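# Hang two metal bars on color-matched rack arm pairs

## Task

Each of the two metal bars has painted ends of some color. Place each bar across the pair of rack arms whose labels (each label is just above its arm) have that same color, so the bar lies on both arms of that pair. At the end the bars must stay there by themselves, not because a gripper holds them, so open the grippers and withdraw the arms.

## Robot and tools

ROBOT. Two arms, left_arm and right_arm, each with six joints and a parallel gripper. left_arm is the robot's own left arm, on the +y side. Image left or right has nothing to do with these names.

FRAME. Every printed pose uses one world frame. The origin is on the floor (z = 0) under the middle of the robot's base, +x points forward from the robot, +z points up and +y points to the robot's left. Distances are in metres. The floor is the only surface whose height is known. The printed hand position may be off from the real one, more so when the arm is stretched far out.

TOOL execute_actions. Argument actions is a list holding zero or one item. Optional pictures (true/false) decides whether camera images come back; by default they do.
- Empty list: nothing new is sent and the current state comes back.
- Motion item: rows plus steps. rows is a list of 1 to 15 rows, and steps is 1 to 15 (default 15). Each step lasts 1/30 s and uses one row. If there are fewer rows than steps, the last row is repeated.
- Wait item: steps only, up to 300. Nothing new is sent. It returns once that many steps have passed since the previous result, and the time you spent replying counts toward them.
- A refused call sends nothing to the robot.

ROW LAYOUT. One row covers both arms and always has 14 plain numbers, even when only one arm should move. The first seven are for left_arm: waist, shoulder, elbow, wrist pitch, wrist yaw, wrist roll, then opening. The last seven are the same for right_arm. The joint numbers are absolute target angles in radians, on the same scale as the Joint positions line. They are not offsets. Stated ranges for each arm: waist -2.880 to 2.880, shoulder 0.000 to 3.142, elbow 0.000 to 3.019, wrist pitch -1.693 to 1.571, wrist yaw -1.571 to 1.571, wrist roll -2.094 to 2.094. Opening is an absolute command from -1 (closed) to +1 (fully open).

LIMITS. The true end of a joint can lie up to 0.019 rad either side of the stated one. A call is refused if a target is more than 0.019 rad beyond a stated end and also farther out than that joint's last reported angle. A target past the real end is cut off at that end, and a line saying joint sent to its limit appears. That line may refer to an earlier action that is still running. If no such line appears, that does not prove there is more room.

MOTION. On each step, the target passed to a joint may lead its measured angle by at most: waist 0.264, shoulder 0.32, elbow 0.276, wrist pitch 0.33, wrist yaw 0.186, wrist roll 0.522 rad. Also, if the targets would move a gripper more than 70 mm from where it is now, all of that arm's targets are pulled back toward the measured angles. Large moves therefore need several steps or calls. Between calls the arms keep heading for the last row sent. They stop once everything has nearly come to rest (a blocked or very slow move counts as resting) or once any step is HELD. After that, only a new action moves them further, although fingers already opening or closing finish their motion.

RESULT LINES. The state line reads left_arm: ... | right_arm: ... and gives each end_effector_position (m) and end_effector_quat_wxyz in the world frame. That point lies between the finger pads, about 1 cm short of the fingertips. The fingers point along the gripper's +z axis and close along its y axis. Joint positions and Joint velocities give one block per arm: six joints (rad, rad/s), then the pad gap (m, m/s; 0.094 m means fully open). grip_measured is the measured opening on the command scale. Each gripper's reading may carry a fixed error of about 1 mm. Away from ±1, a command moves the fingers to where grip_measured would show that value. To hold something, command about 0.03 below grip_measured for a firm grip, or less below it for a lighter one. Pad force tops out around 50 to 62 N, and less on parts thinner than about 2 mm. joint command not followed means a clearance check altered or blocked some joint targets; the rest of the row still ran. HELD marks steps on which all or part of your row was not sent. Joint torques list each drive's total output in joint order. They carry offsets and noise and are nonzero even with no load. MOTOR HOT warns at 85 °C. At 100 °C an OVER-TEMPERATURE FAULT stops that arm and its gripper, and the arm drops, so do not hold loads longer than needed.

TOOL zoom_image. Arguments: camera (cam_head_left, cam_head_right, cam_left_wrist, cam_right_wrist) and region [x0, y0, x1, y1] in pixels of that camera's latest full image, with (0, 0) at the top-left and a size of at most 504 by 504. It returns a closer, finer view of that region.

CAMERAS. cam_head_left and cam_head_right are fixed and 504x504. cam_left_wrist and cam_right_wrist are 616x616 fisheye cameras whose poses are computed from the joint readings. The given calibration (K, D, T_world_to_cam) can be off by a few degrees and millimetres.

TOOL finished_scene. Argument scene (integer 1 to 2). Replying without any tool call ends everything.

CAUTIONS. The simulation keeps running while you think and write. Brief outside tugs on held parts or nudges on loose ones can happen. Do not knock anything out of the work area. Do not let the arms collide or press hard on each other. Avoid dropping, slipping, slamming or shoving hard. Move smoothly. Before finishing, make sure each bar lies on its matching pair of arms on its own, then open the grippers and pull clear.

Each tool is called as a command line: name --argument value for each argument, lists and objects as JSON in quotes; but a table of rows of numbers goes row by row, as --pt "numbers of a row", without its own name.

## Session

execute_actions --actions '[]'

Scene clock: 0.00 s of 6000.00 s.
left_arm: end_effector_position=(+0.5951, +0.2675, +1.4128) grip_measured=+1.000 end_effector_quat_wxyz=(+0.267, -0.000, +0.964, +0.012) | right_arm: end_effector_position=(+0.5897, -0.2502, +1.4050) grip_measured=+1.000 end_effector_quat_wxyz=(+0.256, -0.005, +0.967, +0.015)
Joint positions: left_arm=[-1.71   0.833  0.82   0.384 -0.113  0.125  0.094] | right_arm=[-1.403  0.85   0.824  0.369  0.086 -0.129  0.094]
Joint velocities: left_arm=[-0.005 -0.005  0.022 -0.007  0.051 -0.022  0.   ] | right_arm=[-0.005 -0.005 -0.027 -0.007 -0.007 -0.095  0.   ]
Joint torques (N m, as the arm reports them, + toward a larger angle): no reading

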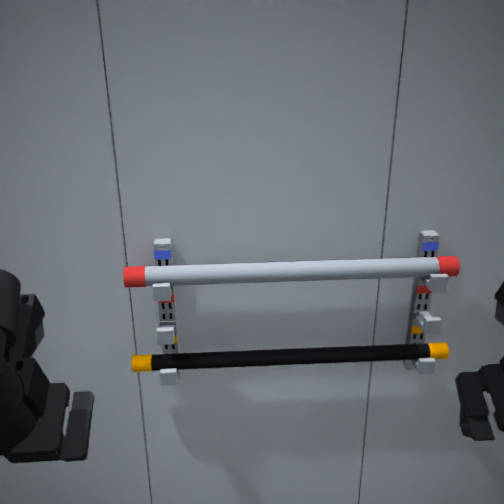

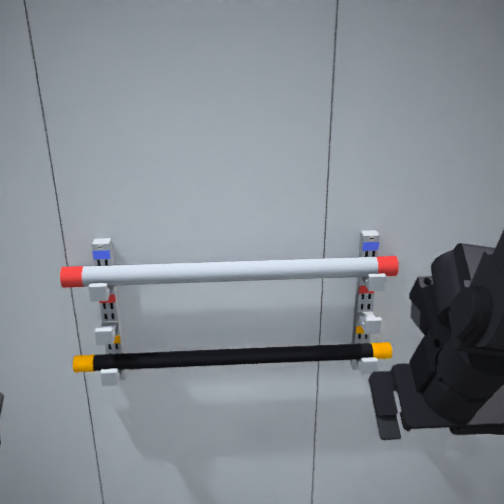

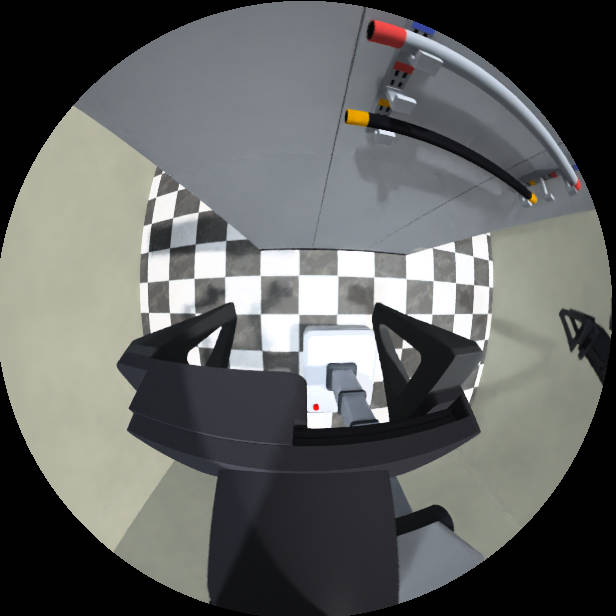

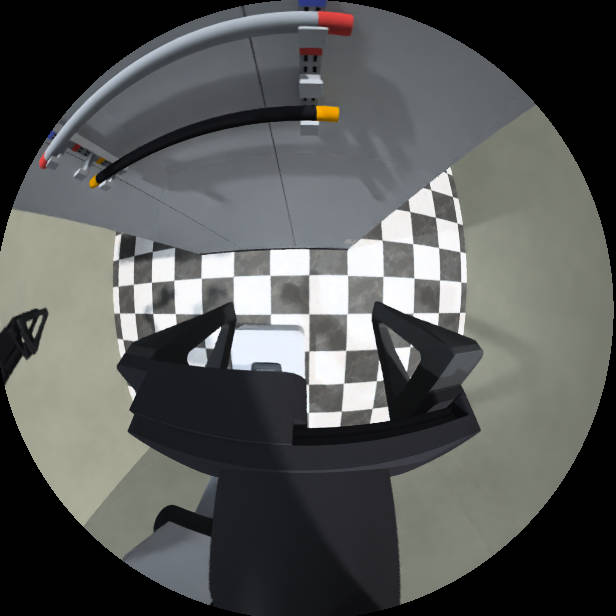

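zoom_image --camera "cam_head_left" --region '[110, 220, 290, 400]'

zoom_image --camera "cam_head_left" --region '[320, 220, 500, 400]'

zoom_image --camera "cam_head_right" --region '[40, 220, 220, 400]'

zoom_image --camera "cam_head_right" --region '[260, 220, 440, 400]'

zoom_image --camera "cam_left_wrist" --region '[320, 0, 480, 160]'

Region (110, 220, 290, 400) of cam_head_left's 504x504 image, scaled by 2.800, with more detail than that image has.

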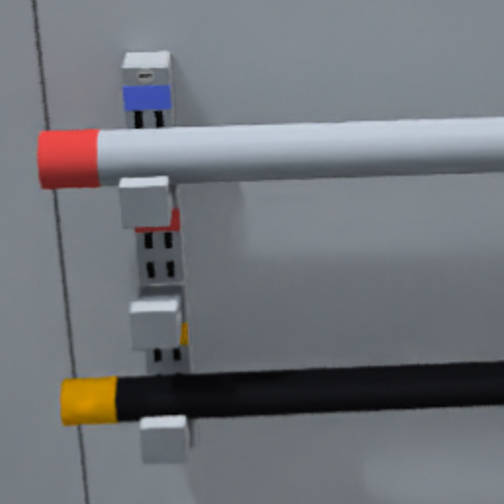

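Region (320, 220, 500, 400) of cam_head_left's 504x504 image, scaled by 2.800, with more detail than that image has.

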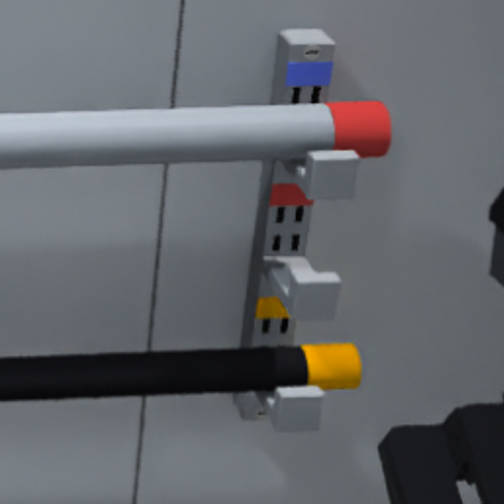

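Region (40, 220, 220, 400) of cam_head_right's 504x504 image, scaled by 2.800, with more detail than that image has.

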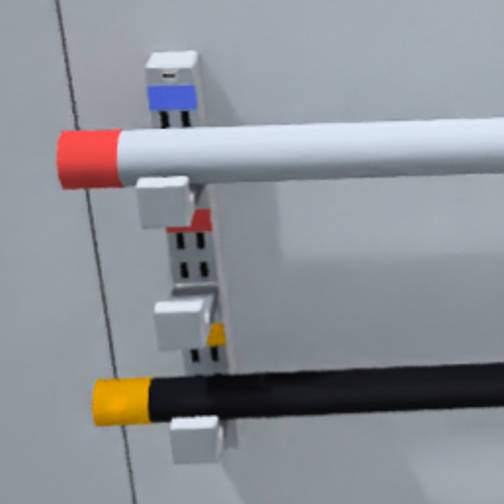

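Region (260, 220, 440, 400) of cam_head_right's 504x504 image, scaled by 2.800, with more detail than that image has.

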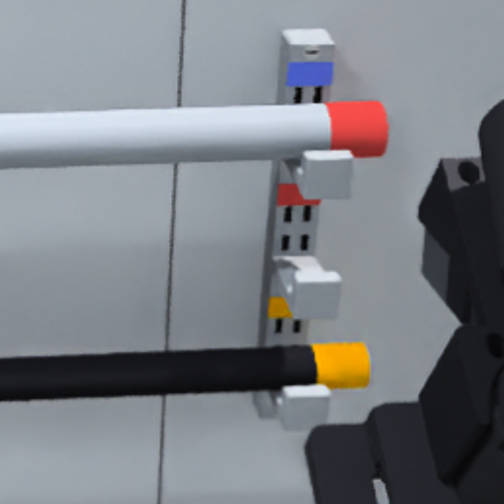

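Region (320, 0, 480, 160) of cam_left_wrist's 616x616 image, scaled by 3.150, with more detail than that image has.

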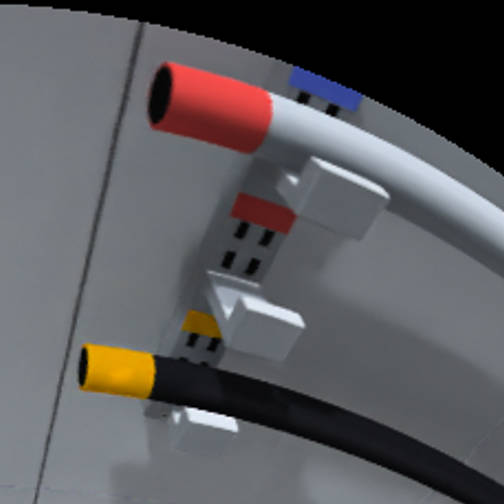

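zoom_image --camera "cam_right_wrist" --region '[240, 0, 400, 160]'

zoom_image --camera "cam_right_wrist" --region '[20, 90, 140, 210]'

zoom_image --camera "cam_left_wrist" --region '[496, 130, 616, 250]'

zoom_image --camera "cam_head_right" --region '[324, 300, 504, 480]'

zoom_image --camera "cam_head_left" --region '[324, 300, 504, 480]'

Region (240, 0, 400, 160) of cam_right_wrist's 616x616 image, scaled by 3.150, with more detail than that image has.

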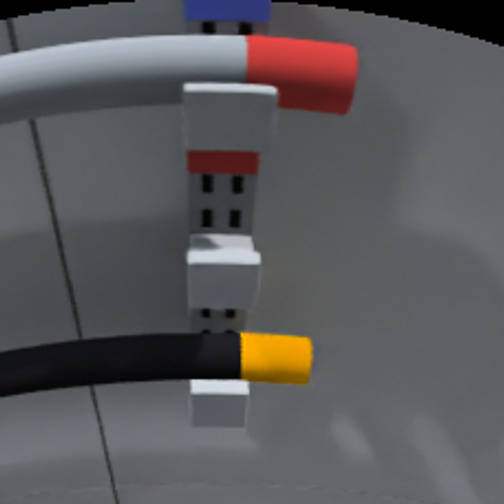

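Region (20, 90, 140, 210) of cam_right_wrist's 616x616 image, scaled by 4.200, with more detail than that image has.

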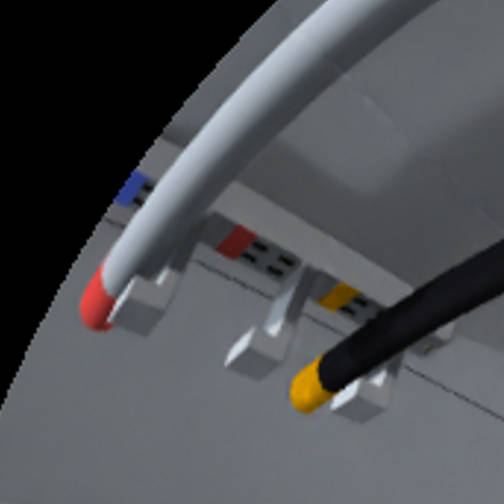

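Region (496, 130, 616, 250) of cam_left_wrist's 616x616 image, scaled by 4.200, with more detail than that image has.

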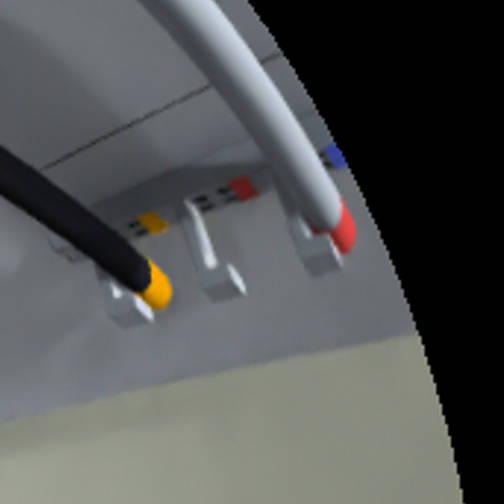

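Region (324, 300, 504, 480) of cam_head_right's 504x504 image, scaled by 2.800, with more detail than that image has.

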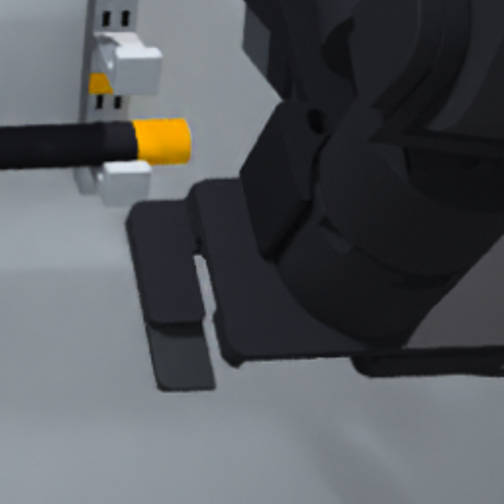

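Region (324, 300, 504, 480) of cam_head_left's 504x504 image, scaled by 2.800, with more detail than that image has.

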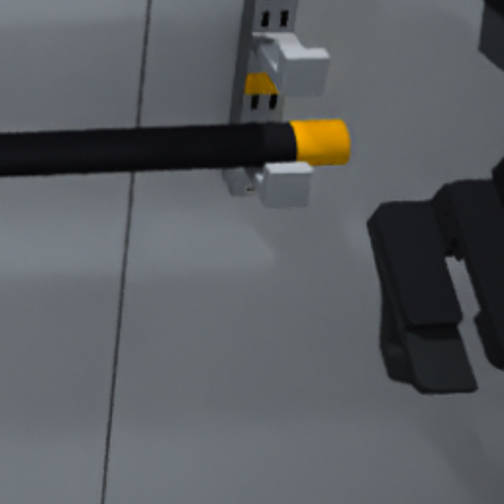

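execute_actions --actions '[{"rows":[[-1.51,0.833,0.82,0.384,-0.113,0.125,1,-1.403,0.85,0.824,0.769,0.086,-0.129,1]],"steps":15}]' --pictures false

execute_actions --actions '[{"steps":10}]' --pictures false

Scene clock: 29.10 s of 6000.00 s.
left_arm: end_effector_position=(+0.5876, +0.3587, +1.4139) grip_measured=+1.000 end_effector_quat_wxyz=(+0.257, +0.010, +0.959, +0.119) | right_arm: end_effector_position=(+0.6559, -0.2628, +1.4599) grip_measured=+1.000 end_effector_quat_wxyz=(+0.427, +0.019, +0.904, -0.003)
Joint positions: left_arm=[-1.498  0.833  0.82   0.384 -0.116  0.125  0.094] | right_arm=[-1.403  0.857  0.82   0.751  0.086 -0.129  0.094]
Joint velocities: left_arm=[-0.005 -0.005 -0.007 -0.017 -0.051 -0.051  0.   ] | right_arm=[-0.015 -0.015 -0.002 -0.002  0.051 -0.125  0.   ]
Joint torques (N m, as the arm reports them, + toward a larger angle): left_arm=[  0.76 -16.08   1.63   0.81   0.13  -0.05] | right_arm=[  1.07 -14.87   2.15   2.14  -0.14  -0.01]
Steps of this call (steps 1 to 90: nothing new was sent; then 25.60 s passed at rest; steps 91 to 105: all 15 steps of this action). Readings (joint positions):
91: left_arm=[-1.696 0.833 0.820 0.384 -0.106 0.125] | right_arm=[-1.403 0.853 0.820 0.421 0.086 -0.129]
92: left_arm=[-1.659 0.833 0.820 0.384 -0.103 0.125] | right_arm=[-1.403 0.860 0.812 0.525 0.086 -0.129]
94: left_arm=[-1.561 0.833 0.820 0.384 -0.111 0.125] | right_arm=[-1.403 0.865 0.813 0.670 0.086 -0.129]
98: left_arm=[-1.492 0.833 0.820 0.384 -0.116 0.125] | right_arm=[-1.403 0.857 0.820 0.748 0.086 -0.129]
105: the state above

Scene clock: 29.43 s of 6000.00 s.
left_arm: end_effector_position=(+0.5876, +0.3587, +1.4139) grip_measured=+1.000 end_effector_quat_wxyz=(+0.257, +0.010, +0.959, +0.119) | right_arm: end_effector_position=(+0.6559, -0.2628, +1.4599) grip_measured=+1.000 end_effector_quat_wxyz=(+0.427, +0.019, +0.904, -0.003)
Joint positions: left_arm=[-1.498  0.833  0.82   0.384 -0.116  0.125  0.094] | right_arm=[-1.403  0.857  0.82   0.751  0.086 -0.129  0.094]
Joint velocities: left_arm=[-0.005 -0.005 -0.032  0.027 -0.051 -0.022  0.   ] | right_arm=[-0.005 -0.015  0.012 -0.002 -0.11  -0.007  0.   ]
Joint torques (N m, as the arm reports them, + toward a larger angle): left_arm=[  0.53 -16.16   1.62   0.81   0.13  -0.06] | right_arm=[  0.96 -15.38   2.2    2.09  -0.14   0.  ]
Steps of this call (steps 1 to 10: the robot went on to your last target). Readings (joint positions):
1: left_arm=[-1.498 0.833 0.820 0.384 -0.116 0.125] | right_arm=[-1.403 0.857 0.820 0.751 0.086 -0.129]
2: left_arm=[-1.498 0.833 0.820 0.384 -0.116 0.125] | right_arm=[-1.403 0.857 0.820 0.751 0.086 -0.129]
4: left_arm=[-1.498 0.833 0.820 0.384 -0.116 0.125] | right_arm=[-1.403 0.857 0.820 0.751 0.086 -0.129]
8: left_arm=[-1.498 0.833 0.820 0.384 -0.116 0.125] | right_arm=[-1.403 0.857 0.820 0.751 0.086 -0.129]
10: the state above

execute_actions --actions '[{"rows":[[-1.51,1.133,0.82,0.384,-0.113,0.125,1,-1.403,0.85,0.524,0.769,0.086,-0.129,1]],"steps":15}]' --pictures false

execute_actions --actions '[{"rows":[[-1.51,1.133,0.82,0.384,0.3,0.125,1,-1.403,1.15,0.524,0.769,0.086,-0.129,1]],"steps":15}]' --pictures false

execute_actions --actions '[{"rows":[[-1.51,1.133,0.82,0.384,0.3,0.7,1,-1.65,1.15,0.524,0.769,0.086,-0.129,1]],"steps":15}]'

Scene clock: 35.40 s of 6000.00 s.
left_arm: end_effector_position=(+0.4454, +0.3552, +1.2792) grip_measured=+1.000 end_effector_quat_wxyz=(+0.088, +0.014, +0.991, +0.104) | right_arm: end_effector_position=(+0.4847, -0.2456, +1.4098) grip_measured=+1.000 end_effector_quat_wxyz=(+0.287, -0.001, +0.958, +0.012)
Joint positions: left_arm=[-1.498  1.162  0.804  0.384 -0.116  0.125  0.094] | right_arm=[-1.403  0.868  0.518  0.758  0.086 -0.129  0.094]
Joint velocities: left_arm=[ 0.015 -0.054 -0.032  0.017  0.037 -0.081  0.   ] | right_arm=[ 0.005 -0.015  0.11   0.002  0.007  0.007  0.   ]
Joint torques (N m, as the arm reports them, + toward a larger angle): left_arm=[  1.01 -16.78  -0.42   0.3    0.11  -0.06] | right_arm=[  0.94 -12.69  -0.63   1.47  -0.13  -0.01]
Steps of this call (steps 1 to 15: the robot went on to your last target; steps 16 to 90: nothing new was sent; then 2.47 s passed at rest; steps 91 to 105: all 15 steps of this action). Readings (joint positions):
91: left_arm=[-1.498 0.841 0.820 0.384 -0.116 0.125] | right_arm=[-1.403 0.857 0.808 0.752 0.086 -0.129]
92: left_arm=[-1.498 0.855 0.826 0.384 -0.116 0.125] | right_arm=[-1.403 0.850 0.781 0.758 0.086 -0.129]
94: left_arm=[-1.498 0.909 0.836 0.384 -0.116 0.125] | right_arm=[-1.403 0.843 0.700 0.760 0.086 -0.129]
98: left_arm=[-1.498 1.049 0.837 0.384 -0.116 0.125] | right_arm=[-1.403 0.853 0.530 0.760 0.086 -0.129]
105: the state above

Scene clock: 35.90 s of 6000.00 s.
left_arm: end_effector_position=(+0.4663, +0.2826, +1.2854) grip_measured=+1.000 end_effector_quat_wxyz=(+0.123, +0.037, +0.986, -0.102) | right_arm: end_effector_position=(+0.3725, -0.2243, +1.3167) grip_measured=+1.000 end_effector_quat_wxyz=(+0.143, -0.021, +0.989, +0.026)
Joint positions: left_arm=[-1.504  1.147  0.817  0.384  0.297  0.125  0.094] | right_arm=[-1.403  1.175  0.525  0.761  0.086 -0.129  0.094]
Joint velocities: left_arm=[ 0.005 -0.005 -0.017  0.002  0.022 -0.066  0.   ] | right_arm=[-0.005 -0.23  -0.012 -0.012 -0.066 -0.022  0.   ]
Joint torques (N m, as the arm reports them, + toward a larger angle): left_arm=[  1.15 -15.68  -1.02   0.37   0.42  -0.04] | right_arm=[  1.35 -11.24  -2.75   0.95  -0.12  -0.01]
Steps of this call (steps 1 to 15: all 15 steps of this action). Readings (joint positions):
1: left_arm=[-1.495 1.161 0.805 0.384 -0.034 0.125] | right_arm=[-1.403 0.879 0.522 0.761 0.086 -0.129]
2: left_arm=[-1.495 1.160 0.809 0.384 0.068 0.125] | right_arm=[-1.403 0.905 0.530 0.770 0.086 -0.129]
4: left_arm=[-1.498 1.156 0.814 0.384 0.242 0.125] | right_arm=[-1.403 0.992 0.541 0.773 0.086 -0.129]
8: left_arm=[-1.504 1.148 0.817 0.384 0.296 0.125] | right_arm=[-1.403 1.169 0.537 0.767 0.086 -0.129]
15: the state above

Scene clock: 36.40 s of 6000.00 s.
left_arm: end_effector_position=(+0.4663, +0.2826, +1.2854) grip_measured=+1.000 end_effector_quat_wxyz=(+0.146, +0.300, +0.940, -0.065) | right_arm: end_effector_position=(+0.3689, -0.3514, +1.3189) grip_measured=+1.000 end_effector_quat_wxyz=(-0.137, +0.016, -0.985, +0.105)
Joint positions: left_arm=[-1.504  1.147  0.817  0.384  0.297  0.669  0.094] | right_arm=[-1.665  1.163  0.527  0.761  0.088 -0.129  0.094]
Joint velocities: left_arm=[ 0.015  0.005 -0.002  0.007 -0.007  0.11   0.   ] | right_arm=[-0.015 -0.015  0.012 -0.002  0.051 -0.037  0.   ]
Joint torques (N m, as the arm reports them, + toward a larger angle): left_arm=[  1.03 -15.94  -1.07   0.36   0.45   0.02] | right_arm=[  0.8  -11.54  -2.89   0.95  -0.04   0.01]
Steps of this call (steps 1 to 15: all 15 steps of this action). Readings (joint positions):
1: left_arm=[-1.504 1.147 0.817 0.384 0.297 0.200] | right_arm=[-1.416 1.169 0.525 0.761 0.080 -0.129]
2: left_arm=[-1.504 1.147 0.817 0.384 0.297 0.296] | right_arm=[-1.446 1.165 0.525 0.761 0.078 -0.129]
4: left_arm=[-1.504 1.147 0.817 0.384 0.297 0.439] | right_arm=[-1.545 1.163 0.527 0.761 0.080 -0.129]
8: left_arm=[-1.504 1.147 0.817 0.384 0.297 0.588] | right_arm=[-1.668 1.163 0.527 0.761 0.090 -0.129]
15: the state above
camera_calibration (this result's frames):
cam_left_wrist: T_world_to_cam=[[-0.588477, -0.807901, 0.0314755, 0.468023], [-0.767845, 0.570644, 0.291168, -0.170321], [-0.253196, 0.147177, -0.956154, 1.43136], [0, 0, 0, 1]] pos_world=[0.507056, 0.264644, 1.40347]
cam_right_wrist: T_world_to_cam=[[-0.00324368, -0.978779, 0.204891, -0.614538], [-0.939339, 0.0732554, 0.335075, -0.0688006], [-0.342974, -0.191375, -0.919643, 1.39759], [0, 0, 0, 1]] pos_world=[0.412718, -0.328993, 1.43425]

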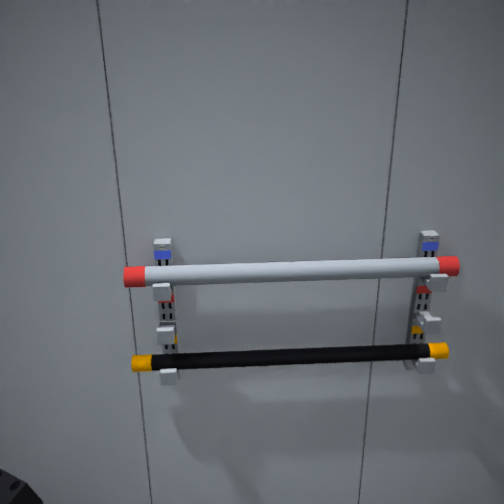

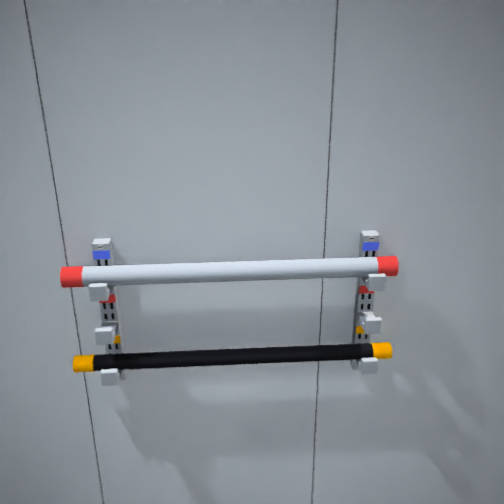

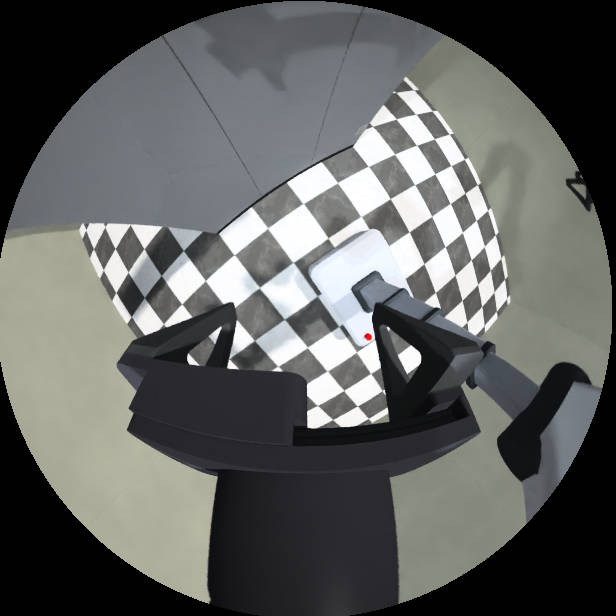

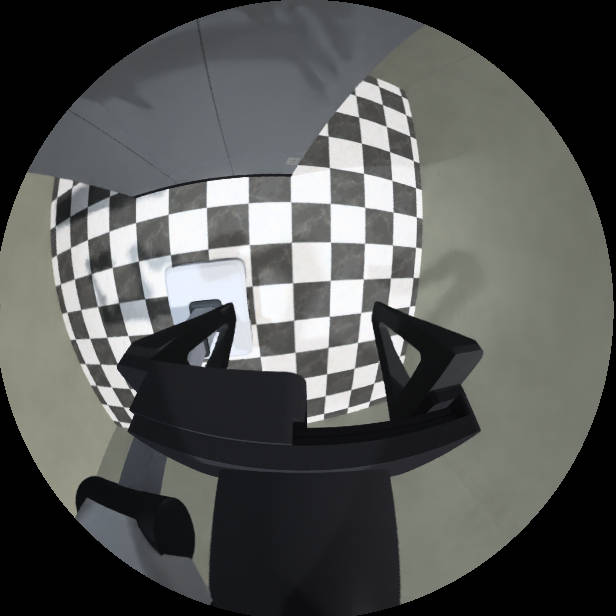

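execute_actions --actions '[{"rows":[[-1.51,0.83,0.82,0.384,-0.113,0.125,1,-1.25,1.22,0.85,1.0,0.15,0.4,0.6]],"steps":15}]' --pictures false

execute_actions --actions '[{"rows":[[-1.51,0.83,0.82,0.384,-0.113,0.125,1,-0.845,1.296,1.225,1.251,0.219,0.885,0.6]],"steps":15}]' --pictures false

execute_actions --actions '[{"steps":15}]'

Scene clock: 73.37 s of 6000.00 s.
left_arm: end_effector_position=(+0.6098, +0.3548, +1.4358) grip_measured=+1.000 end_effector_quat_wxyz=(+0.281, +0.036, +0.951, +0.122) | right_arm: end_effector_position=(+0.5929, -0.1630, +1.3454) grip_measured=+0.603 end_effector_quat_wxyz=(+0.365, +0.246, +0.887, +0.141)
Joint positions: left_arm=[-1.506  0.793  0.835  0.384 -0.11   0.182  0.094] | right_arm=[-1.234  1.219  0.86   0.984  0.146  0.319  0.075]
Joint velocities: left_arm=[ 0.005  0.005  0.007 -0.027  0.022 -0.315  0.   ] | right_arm=[ 0.161  0.005 -0.012  0.081  0.022  0.447  0.001]
Joint torques (N m, as the arm reports them, + toward a larger angle): left_arm=[  1.21 -12.85   0.88   0.8   -0.1   -0.15] | right_arm=[  0.75 -13.7   -1.08   1.52  -0.06   0.08]
Steps of this call (steps 1 to 30: the robot went on to your last target; steps 31 to 90: nothing new was sent; then 33.47 s passed at rest; steps 91 to 105: all 15 steps of this action). Readings (joint positions):
91: left_arm=[-1.505 1.139 0.817 0.384 0.261 0.658] | right_arm=[-1.658 1.166 0.535 0.770 0.101 -0.102]
92: left_arm=[-1.506 1.125 0.811 0.384 0.216 0.615] | right_arm=[-1.641 1.174 0.553 0.788 0.114 -0.067]
94: left_arm=[-1.506 1.073 0.803 0.384 0.123 0.532] | right_arm=[-1.590 1.194 0.617 0.823 0.127 -0.005]
98: left_arm=[-1.506 0.932 0.806 0.384 -0.076 0.360] | right_arm=[-1.458 1.216 0.748 0.889 0.142 0.112]
105: the state above

Scene clock: 73.87 s of 6000.00 s.
left_arm: end_effector_position=(+0.5946, +0.3543, +1.4222) grip_measured=+1.000 end_effector_quat_wxyz=(+0.266, +0.015, +0.957, +0.114) | right_arm: end_effector_position=(+0.7695, -0.0385, +1.4974) grip_measured=+0.603 end_effector_quat_wxyz=(+0.436, +0.535, +0.593, +0.416)
Joint positions: left_arm=[-1.506  0.814  0.821  0.384 -0.11   0.137  0.094] | right_arm=[-0.837  1.298  1.227  1.23   0.216  0.801  0.075]
Joint velocities: left_arm=[-0.005 -0.005  0.022 -0.007  0.022  0.037  0.   ] | right_arm=[ 0.181 -0.093  0.076  0.115 -0.066  0.505  0.001]
Joint torques (N m, as the arm reports them, + toward a larger angle): left_arm=[  1.25 -14.64   1.66   0.88  -0.1   -0.14] | right_arm=[  4.57 -13.36   1.11   1.6   -0.31   0.  ]
Steps of this call (steps 1 to 15: all 15 steps of this action). Readings (joint positions):
1: left_arm=[-1.506 0.794 0.834 0.384 -0.110 0.172] | right_arm=[-1.223 1.222 0.869 0.999 0.163 0.352]
2: left_arm=[-1.506 0.796 0.831 0.384 -0.110 0.164] | right_arm=[-1.207 1.234 0.889 1.025 0.178 0.392]
4: left_arm=[-1.506 0.803 0.826 0.384 -0.110 0.154] | right_arm=[-1.157 1.261 0.955 1.068 0.194 0.462]
8: left_arm=[-1.506 0.814 0.821 0.384 -0.110 0.143] | right_arm=[-1.034 1.295 1.092 1.131 0.209 0.584]
15: the state above

Scene clock: 74.37 s of 6000.00 s.
left_arm: end_effector_position=(+0.5946, +0.3543, +1.4222) grip_measured=+1.000 end_effector_quat_wxyz=(+0.266, +0.015, +0.957, +0.114) | right_arm: end_effector_position=(+0.7708, -0.0401, +1.5002) grip_measured=+0.603 end_effector_quat_wxyz=(+0.423, +0.557, +0.570, +0.431)
Joint positions: left_arm=[-1.506  0.814  0.821  0.384 -0.11   0.135  0.094] | right_arm=[-0.835  1.296  1.227  1.235  0.218  0.872  0.075]
Joint velocities: left_arm=[-0.015  0.005  0.002 -0.017 -0.007  0.007  0.   ] | right_arm=[-0.015  0.015  0.002 -0.007  0.037  0.037 -0.   ]
Joint torques (N m, as the arm reports them, + toward a larger angle): left_arm=[  1.3  -14.84   1.63   0.8   -0.11  -0.15] | right_arm=[  5.57 -13.78   1.53   1.71  -0.37   0.  ]
Steps of this call (steps 1 to 15: the robot went on to your last target). Readings (joint positions):
1: left_arm=[-1.506 0.814 0.821 0.384 -0.110 0.137] | right_arm=[-0.834 1.296 1.227 1.233 0.216 0.815]
2: left_arm=[-1.506 0.814 0.821 0.384 -0.110 0.136] | right_arm=[-0.834 1.296 1.227 1.235 0.217 0.827]
4: left_arm=[-1.506 0.814 0.821 0.384 -0.110 0.136] | right_arm=[-0.835 1.296 1.227 1.235 0.218 0.844]
8: left_arm=[-1.506 0.814 0.821 0.384 -0.110 0.135] | right_arm=[-0.835 1.296 1.227 1.235 0.218 0.862]
15: the state above
camera_calibration (this result's frames):
cam_left_wrist: T_world_to_cam=[[0.0284568, -0.972498, -0.231167, 0.662209], [-0.99669, -0.0452224, 0.0675532, 0.519743], [-0.0761493, 0.22848, -0.970566, 1.47053], [0, 0, 0, 1]] pos_world=[0.611158, 0.331515, 1.54522]
cam_right_wrist: T_world_to_cam=[[-0.265272, 0.000680431, -0.964173, 1.64942], [-0.581419, 0.797611, 0.160528, 0.240178], [0.769144, 0.603172, -0.211188, -0.126368], [0, 0, 0, 1]] pos_world=[0.674384, -0.116469, 1.52509]

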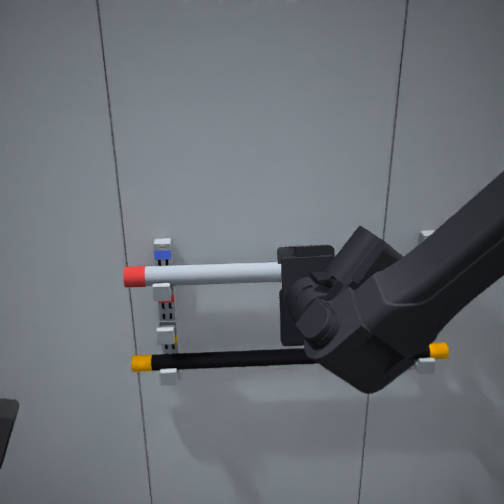

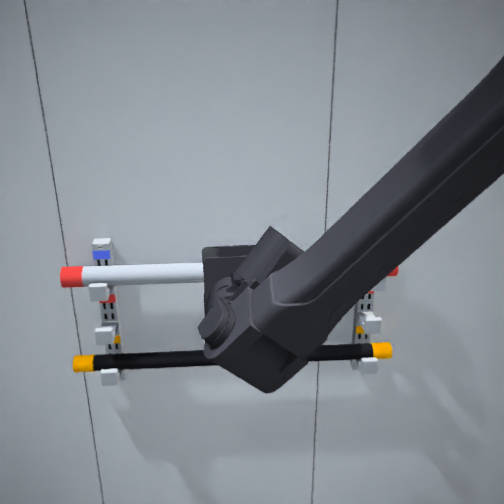

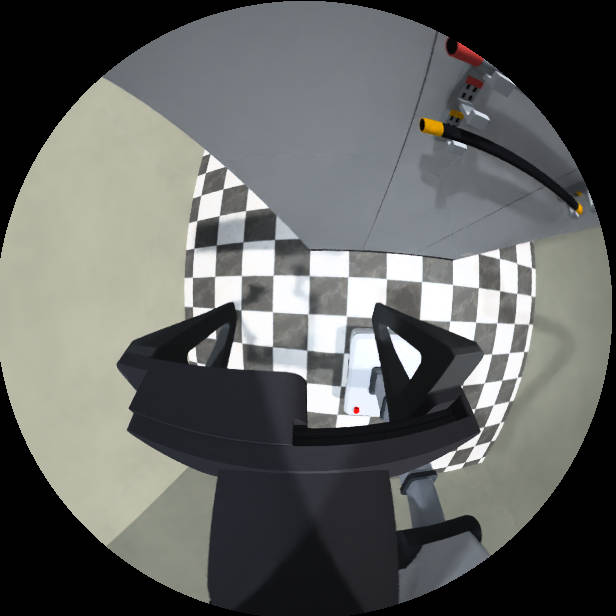

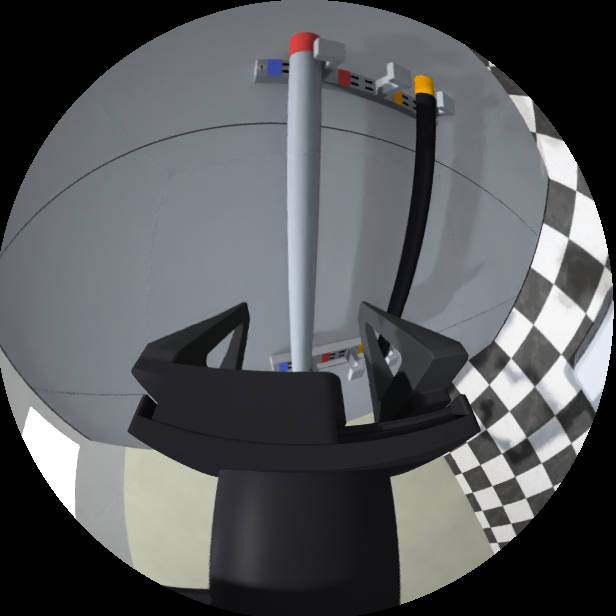

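execute_actions --actions '[{"rows":[[-1.51,0.82,0.82,0.42,-0.08,0.125,1,-0.84,1.302,1.245,1.225,0.217,0.885,0.6],[-1.51,0.82,0.82,0.47,-0.04,0.125,1,-0.844,1.309,1.268,1.21,0.216,0.888,0.6],[-1.51,0.82,0.82,0.52,0,0.125,1,-0.848,1.316,1.292,1.194,0.215,0.891,0.6],[-1.51,0.82,0.82,0.57,0.04,0.125,1,-0.852,1.324,1.316,1.178,0.214,0.895,0.6],[-1.51,0.82,0.82,0.62,0.08,0.125,1,-0.856,1.331,1.34,1.162,0.213,0.898,0.6],[-1.51,0.82,0.82,0.67,0.12,0.125,1,-0.86,1.339,1.364,1.146,0.212,0.902,0.6],[-1.51,0.82,0.82,0.72,0.16,0.125,1,-0.864,1.346,1.388,1.13,0.211,0.905,0.6],[-1.51,0.82,0.82,0.77,0.2,0.125,1,-0.868,1.354,1.412,1.114,0.21,0.909,0.6],[-1.51,0.82,0.82,0.82,0.24,0.125,1,-0.872,1.361,1.436,1.098,0.209,0.912,0.6],[-1.51,0.82,0.82,0.87,0.28,0.125,1,-0.876,1.369,1.46,1.082,0.207,0.916,0.6],[-1.51,0.82,0.82,0.9,0.3,0.125,1,-0.88,1.376,1.484,1.064,0.205,0.92,0.6]],"steps":15}]' --pictures false

execute_actions --actions '[{"steps":10}]'

Scene clock: 82.30 s of 6000.00 s.
left_arm: end_effector_position=(+0.6747, +0.2869, +1.5039) grip_measured=+1.000 end_effector_quat_wxyz=(+0.497, +0.108, +0.860, -0.045) | right_arm: end_effector_position=(+0.8396, -0.0366, +1.4816) grip_measured=+0.603 end_effector_quat_wxyz=(+0.425, +0.559, +0.567, +0.432)
Joint positions: left_arm=[-1.506  0.814  0.816  0.867  0.296  0.134  0.094] | right_arm=[-0.866  1.375  1.469  1.074  0.208  0.904  0.075]
Joint velocities: left_arm=[ 0.005 -0.005 -0.017  0.071  0.007  0.066  0.   ] | right_arm=[-0.034  0.015  0.046 -0.022  0.037  0.081 -0.   ]
Joint torques (N m, as the arm reports them, + toward a larger angle): left_arm=[  0.98 -16.36   2.25   2.11   0.34  -0.12] | right_arm=[  5.94 -15.88   3.37   0.94  -0.49   0.02]
Steps of this call (steps 1 to 15: the robot went on to your last target; steps 16 to 90: nothing new was sent; then 4.43 s passed at rest; steps 91 to 105: all 15 steps of this action). Readings (joint positions):
91: left_arm=[-1.506 0.814 0.821 0.386 -0.098 0.135] | right_arm=[-0.835 1.296 1.227 1.235 0.218 0.875]
92: left_arm=[-1.506 0.814 0.820 0.397 -0.070 0.135] | right_arm=[-0.835 1.296 1.229 1.232 0.218 0.875]
94: left_arm=[-1.506 0.814 0.817 0.458 0.004 0.135] | right_arm=[-0.835 1.305 1.253 1.213 0.218 0.878]
98: left_arm=[-1.506 0.814 0.816 0.645 0.163 0.135] | right_arm=[-0.840 1.341 1.350 1.151 0.213 0.887]
105: the state above

Scene clock: 82.63 s of 6000.00 s.
left_arm: end_effector_position=(+0.6752, +0.2868, +1.5048) grip_measured=+1.000 end_effector_quat_wxyz=(+0.499, +0.108, +0.859, -0.045) | right_arm: end_effector_position=(+0.8397, -0.0362, +1.4808) grip_measured=+0.603 end_effector_quat_wxyz=(+0.423, +0.560, +0.566, +0.432)
Joint positions: left_arm=[-1.506  0.814  0.816  0.871  0.297  0.134  0.094] | right_arm=[-0.866  1.376  1.47   1.071  0.208  0.909  0.075]
Joint velocities: left_arm=[-0.005 -0.015 -0.007  0.007  0.007  0.007  0.   ] | right_arm=[ 0.005 -0.005 -0.017 -0.012 -0.066 -0.081  0.   ]
Joint torques (N m, as the arm reports them, + toward a larger angle): left_arm=[  1.   -16.56   2.28   2.22   0.34  -0.12] | right_arm=[  5.94 -16.     3.49   1.    -0.51   0.01]
Steps of this call (steps 1 to 10: the robot went on to your last target). Readings (joint positions):
1: left_arm=[-1.506 0.814 0.816 0.869 0.297 0.134] | right_arm=[-0.866 1.375 1.470 1.074 0.208 0.905]
2: left_arm=[-1.506 0.814 0.816 0.871 0.297 0.134] | right_arm=[-0.866 1.375 1.470 1.073 0.208 0.906]
4: left_arm=[-1.506 0.814 0.816 0.871 0.297 0.134] | right_arm=[-0.866 1.376 1.470 1.071 0.208 0.907]
8: left_arm=[-1.506 0.814 0.816 0.871 0.297 0.134] | right_arm=[-0.866 1.376 1.470 1.071 0.208 0.909]
10: the state above
camera_calibration (this result's frames):
cam_left_wrist: T_world_to_cam=[[-0.231644, -0.972073, -0.0376127, 0.497614], [-0.878567, 0.22565, -0.420954, 1.16916], [0.417685, -0.0644661, -0.906302, 1.22612], [0, 0, 0, 1]] pos_world=[0.630323, 0.29894, 1.62212]
cam_right_wrist: T_world_to_cam=[[-0.263683, 0.00918852, -0.964566, 1.64854], [-0.576377, 0.800314, 0.165188, 0.269188], [0.773473, 0.59951, -0.205733, -0.197699], [0, 0, 0, 1]] pos_world=[0.742761, -0.11206, 1.50499]

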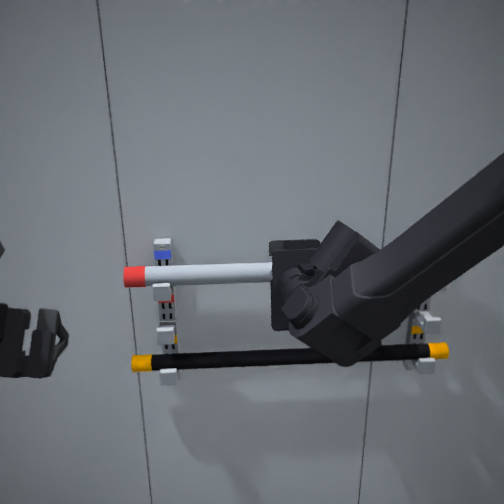

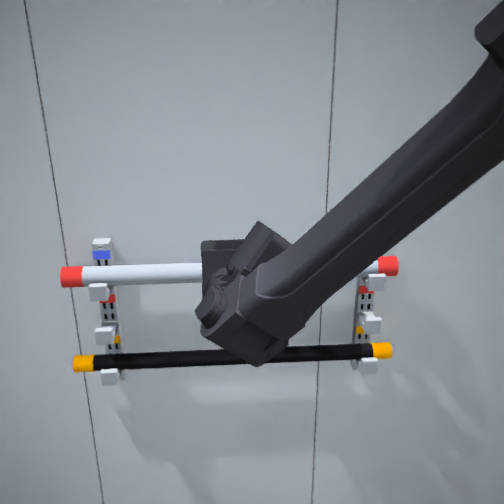

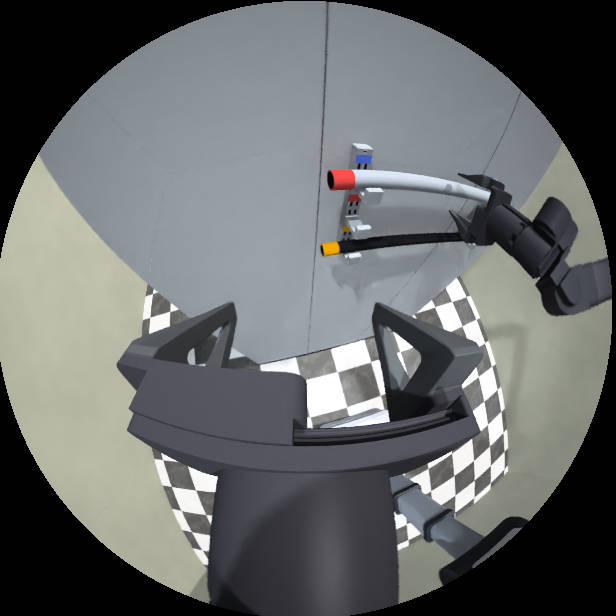

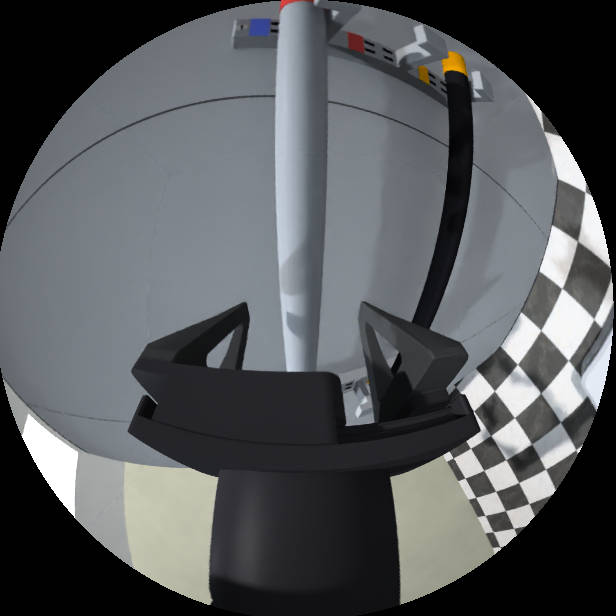

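execute_actions --actions '[{"rows":[[-1.51,0.82,0.82,0.9,0.3,0.125,1,-0.885,1.379,1.495,1.058,0.204,0.922,0.4],[-1.51,0.82,0.82,0.9,0.3,0.125,1,-0.89,1.382,1.506,1.051,0.203,0.925,0.3],[-1.51,0.82,0.82,0.9,0.3,0.125,1,-0.894,1.385,1.517,1.044,0.202,0.928,0.2],[-1.51,0.82,0.82,0.9,0.3,0.125,1,-0.897,1.388,1.528,1.037,0.201,0.93,0.1],[-1.51,0.82,0.82,0.9,0.3,0.125,1,-0.9,1.39,1.539,1.03,0.2,0.932,0.0]],"steps":15}]'

zoom_image --camera "cam_left_wrist" --region '[310, 120, 560, 300]'

Scene clock: 86.00 s of 6000.00 s.
left_arm: end_effector_position=(+0.6752, +0.2868, +1.5048) grip_measured=+1.000 end_effector_quat_wxyz=(+0.499, +0.108, +0.859, -0.045) | right_arm: end_effector_position=(+0.8537, -0.0420, +1.4752) grip_measured=+0.003 end_effector_quat_wxyz=(+0.426, +0.559, +0.567, +0.431)
Joint positions: left_arm=[-1.506  0.814  0.816  0.871  0.297  0.134  0.094] | right_arm=[-0.885  1.39   1.518  1.037  0.202  0.921  0.047]
Joint velocities: left_arm=[-0.005  0.015 -0.032 -0.022 -0.022  0.037  0.   ] | right_arm=[ 0.005  0.015 -0.007 -0.012 -0.022 -0.007  0.   ]
Joint torques (N m, as the arm reports them, + toward a larger angle): left_arm=[  0.92 -16.1    2.3    2.24   0.32  -0.12] | right_arm=[  5.61 -16.26   4.2    0.98  -0.49   0.01]
Steps of this call (steps 1 to 15: the robot went on to your last target; steps 16 to 86: nothing new was sent; steps 87 to 101: all 15 steps of this action). Readings (joint positions):
87: left_arm=[-1.506 0.814 0.816 0.871 0.297 0.134] | right_arm=[-0.866 1.376 1.470 1.069 0.207 0.910]
88: left_arm=[-1.506 0.814 0.816 0.871 0.297 0.134] | right_arm=[-0.867 1.376 1.471 1.067 0.206 0.911]
90: left_arm=[-1.506 0.814 0.816 0.871 0.297 0.134] | right_arm=[-0.870 1.380 1.483 1.056 0.204 0.913]
94: left_arm=[-1.506 0.814 0.816 0.871 0.297 0.134] | right_arm=[-0.882 1.390 1.514 1.038 0.202 0.918]
101: the state above
camera_calibration (this result's frames):
cam_left_wrist: T_world_to_cam=[[-0.231644, -0.972073, -0.0376127, 0.497614], [-0.878567, 0.22565, -0.420954, 1.16916], [0.417685, -0.0644661, -0.906302, 1.22612], [0, 0, 0, 1]] pos_world=[0.630323, 0.29894, 1.62212]
cam_right_wrist: T_world_to_cam=[[-0.26189, 0.00359635, -0.965091, 1.64592], [-0.574549, 0.802897, 0.158903, 0.290682], [0.77544, 0.596107, -0.208204, -0.204394], [0, 0, 0, 1]] pos_world=[0.756556, -0.117466, 1.49972]

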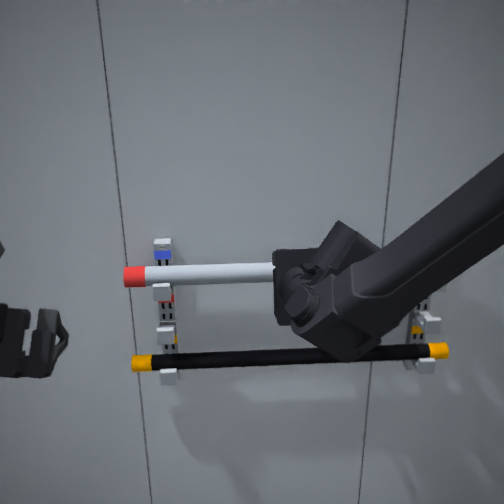

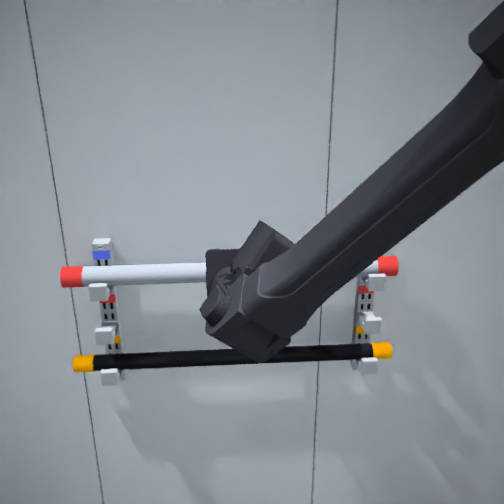

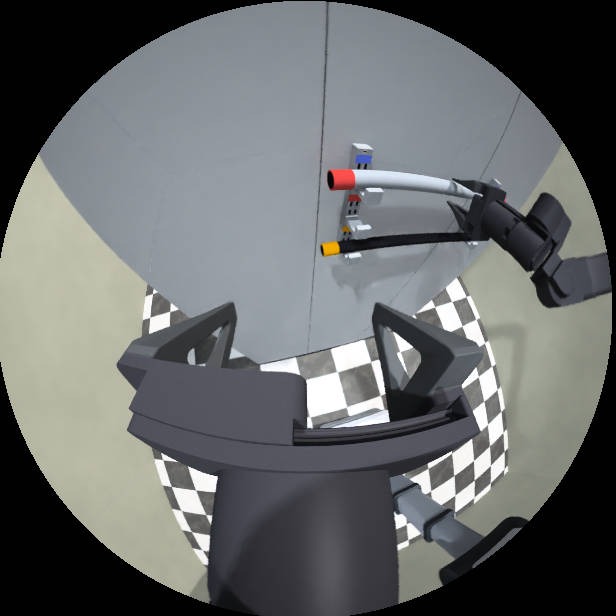

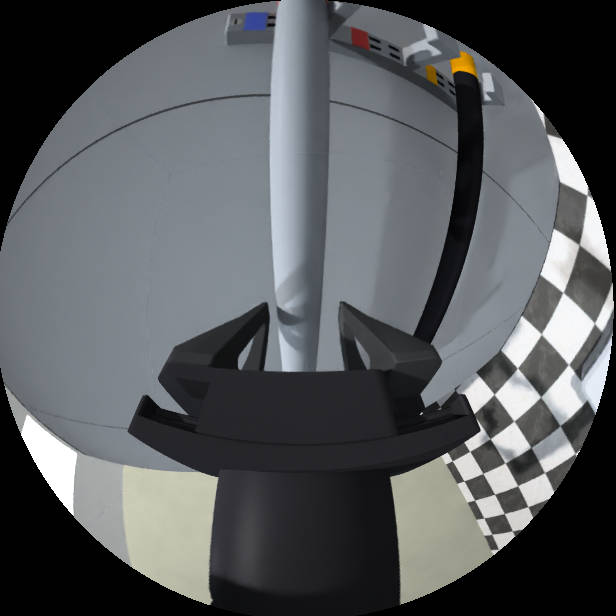

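Region (310, 120, 560, 300) of cam_left_wrist's 616x616 image, scaled by 2.016, with more detail than that image has; it fills the top 363 rows of this view, and the rest is white.

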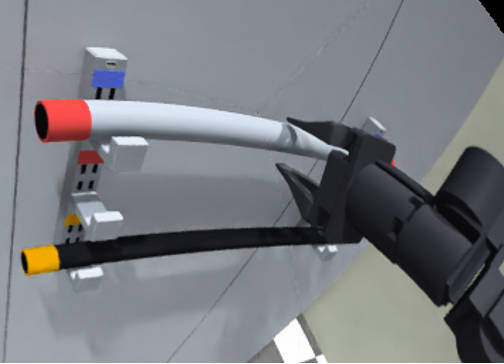

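execute_actions --actions '[{"rows":[[-1.51,0.82,0.82,0.9,0.3,0.125,1,-0.9,1.385,1.539,1.03,0.2,0.932,-0.1],[-1.51,0.82,0.82,0.9,0.3,0.125,1,-0.9,1.38,1.539,1.03,0.2,0.932,-0.15],[-1.51,0.82,0.82,0.9,0.3,0.125,1,-0.9,1.378,1.539,1.03,0.2,0.932,-0.2]],"steps":12}]'

Scene clock: 91.73 s of 6000.00 s.
left_arm: end_effector_position=(+0.6752, +0.2868, +1.5048) grip_measured=+1.000 end_effector_quat_wxyz=(+0.499, +0.108, +0.859, -0.045) | right_arm: end_effector_position=(+0.8537, -0.0420, +1.4752) grip_measured=-0.197 end_effector_quat_wxyz=(+0.426, +0.559, +0.566, +0.431)
Joint positions: left_arm=[-1.506  0.814  0.816  0.871  0.297  0.134  0.094] | right_arm=[-0.885  1.39   1.518  1.037  0.202  0.922  0.038]
Joint velocities: left_arm=[-0.005 -0.005 -0.002 -0.007 -0.007  0.007  0.   ] | right_arm=[-0.005  0.005 -0.007 -0.017 -0.037 -0.037  0.001]
Joint torques (N m, as the arm reports them, + toward a larger angle): left_arm=[  0.98 -16.28   2.36   2.19   0.31  -0.12] | right_arm=[  5.67 -17.33   4.24   0.99  -0.5    0.02]
Steps of this call (steps 1 to 15: the robot went on to your last target; steps 16 to 90: nothing new was sent; then 2.33 s passed at rest; steps 91 to 102: all 12 steps of this action). Readings (joint positions):
91: left_arm=[-1.506 0.814 0.816 0.871 0.297 0.134] | right_arm=[-0.885 1.390 1.518 1.037 0.202 0.921]
92: left_arm=[-1.506 0.814 0.816 0.871 0.297 0.134] | right_arm=[-0.885 1.390 1.518 1.037 0.202 0.922]
94: left_arm=[-1.506 0.814 0.816 0.871 0.297 0.134] | right_arm=[-0.885 1.390 1.518 1.037 0.202 0.922]
98: left_arm=[-1.506 0.814 0.816 0.871 0.297 0.134] | right_arm=[-0.885 1.390 1.518 1.037 0.202 0.922]
102: the state above
camera_calibration (this result's frames):
cam_left_wrist: T_world_to_cam=[[-0.231644, -0.972073, -0.0376127, 0.497614], [-0.878567, 0.22565, -0.420954, 1.16916], [0.417685, -0.0644661, -0.906302, 1.22612], [0, 0, 0, 1]] pos_world=[0.630323, 0.29894, 1.62212]
cam_right_wrist: T_world_to_cam=[[-0.261897, 0.00435923, -0.965086, 1.64595], [-0.574385, 0.802896, 0.159499, 0.289663], [0.775559, 0.596103, -0.207773, -0.205133], [0, 0, 0, 1]] pos_world=[0.756541, -0.117464, 1.49966]

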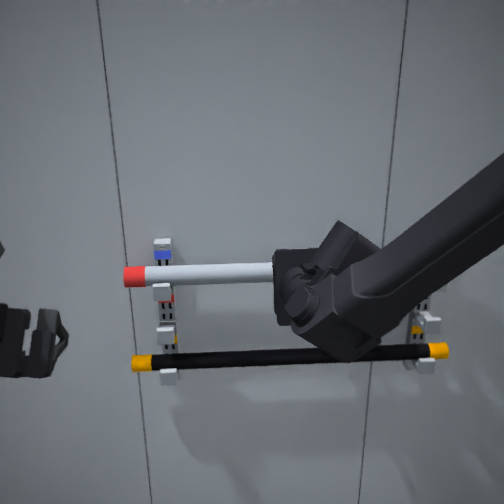

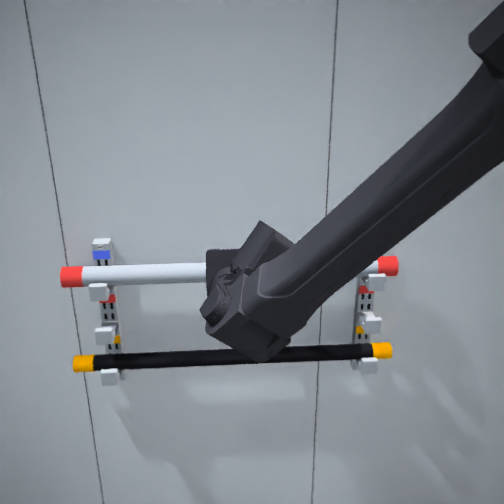

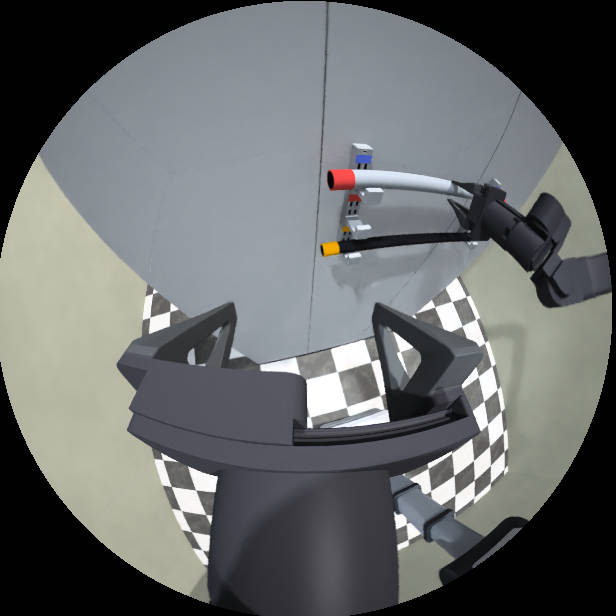

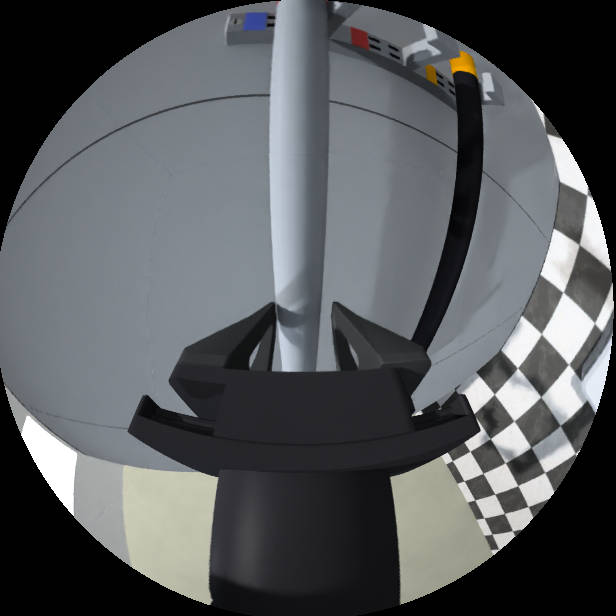

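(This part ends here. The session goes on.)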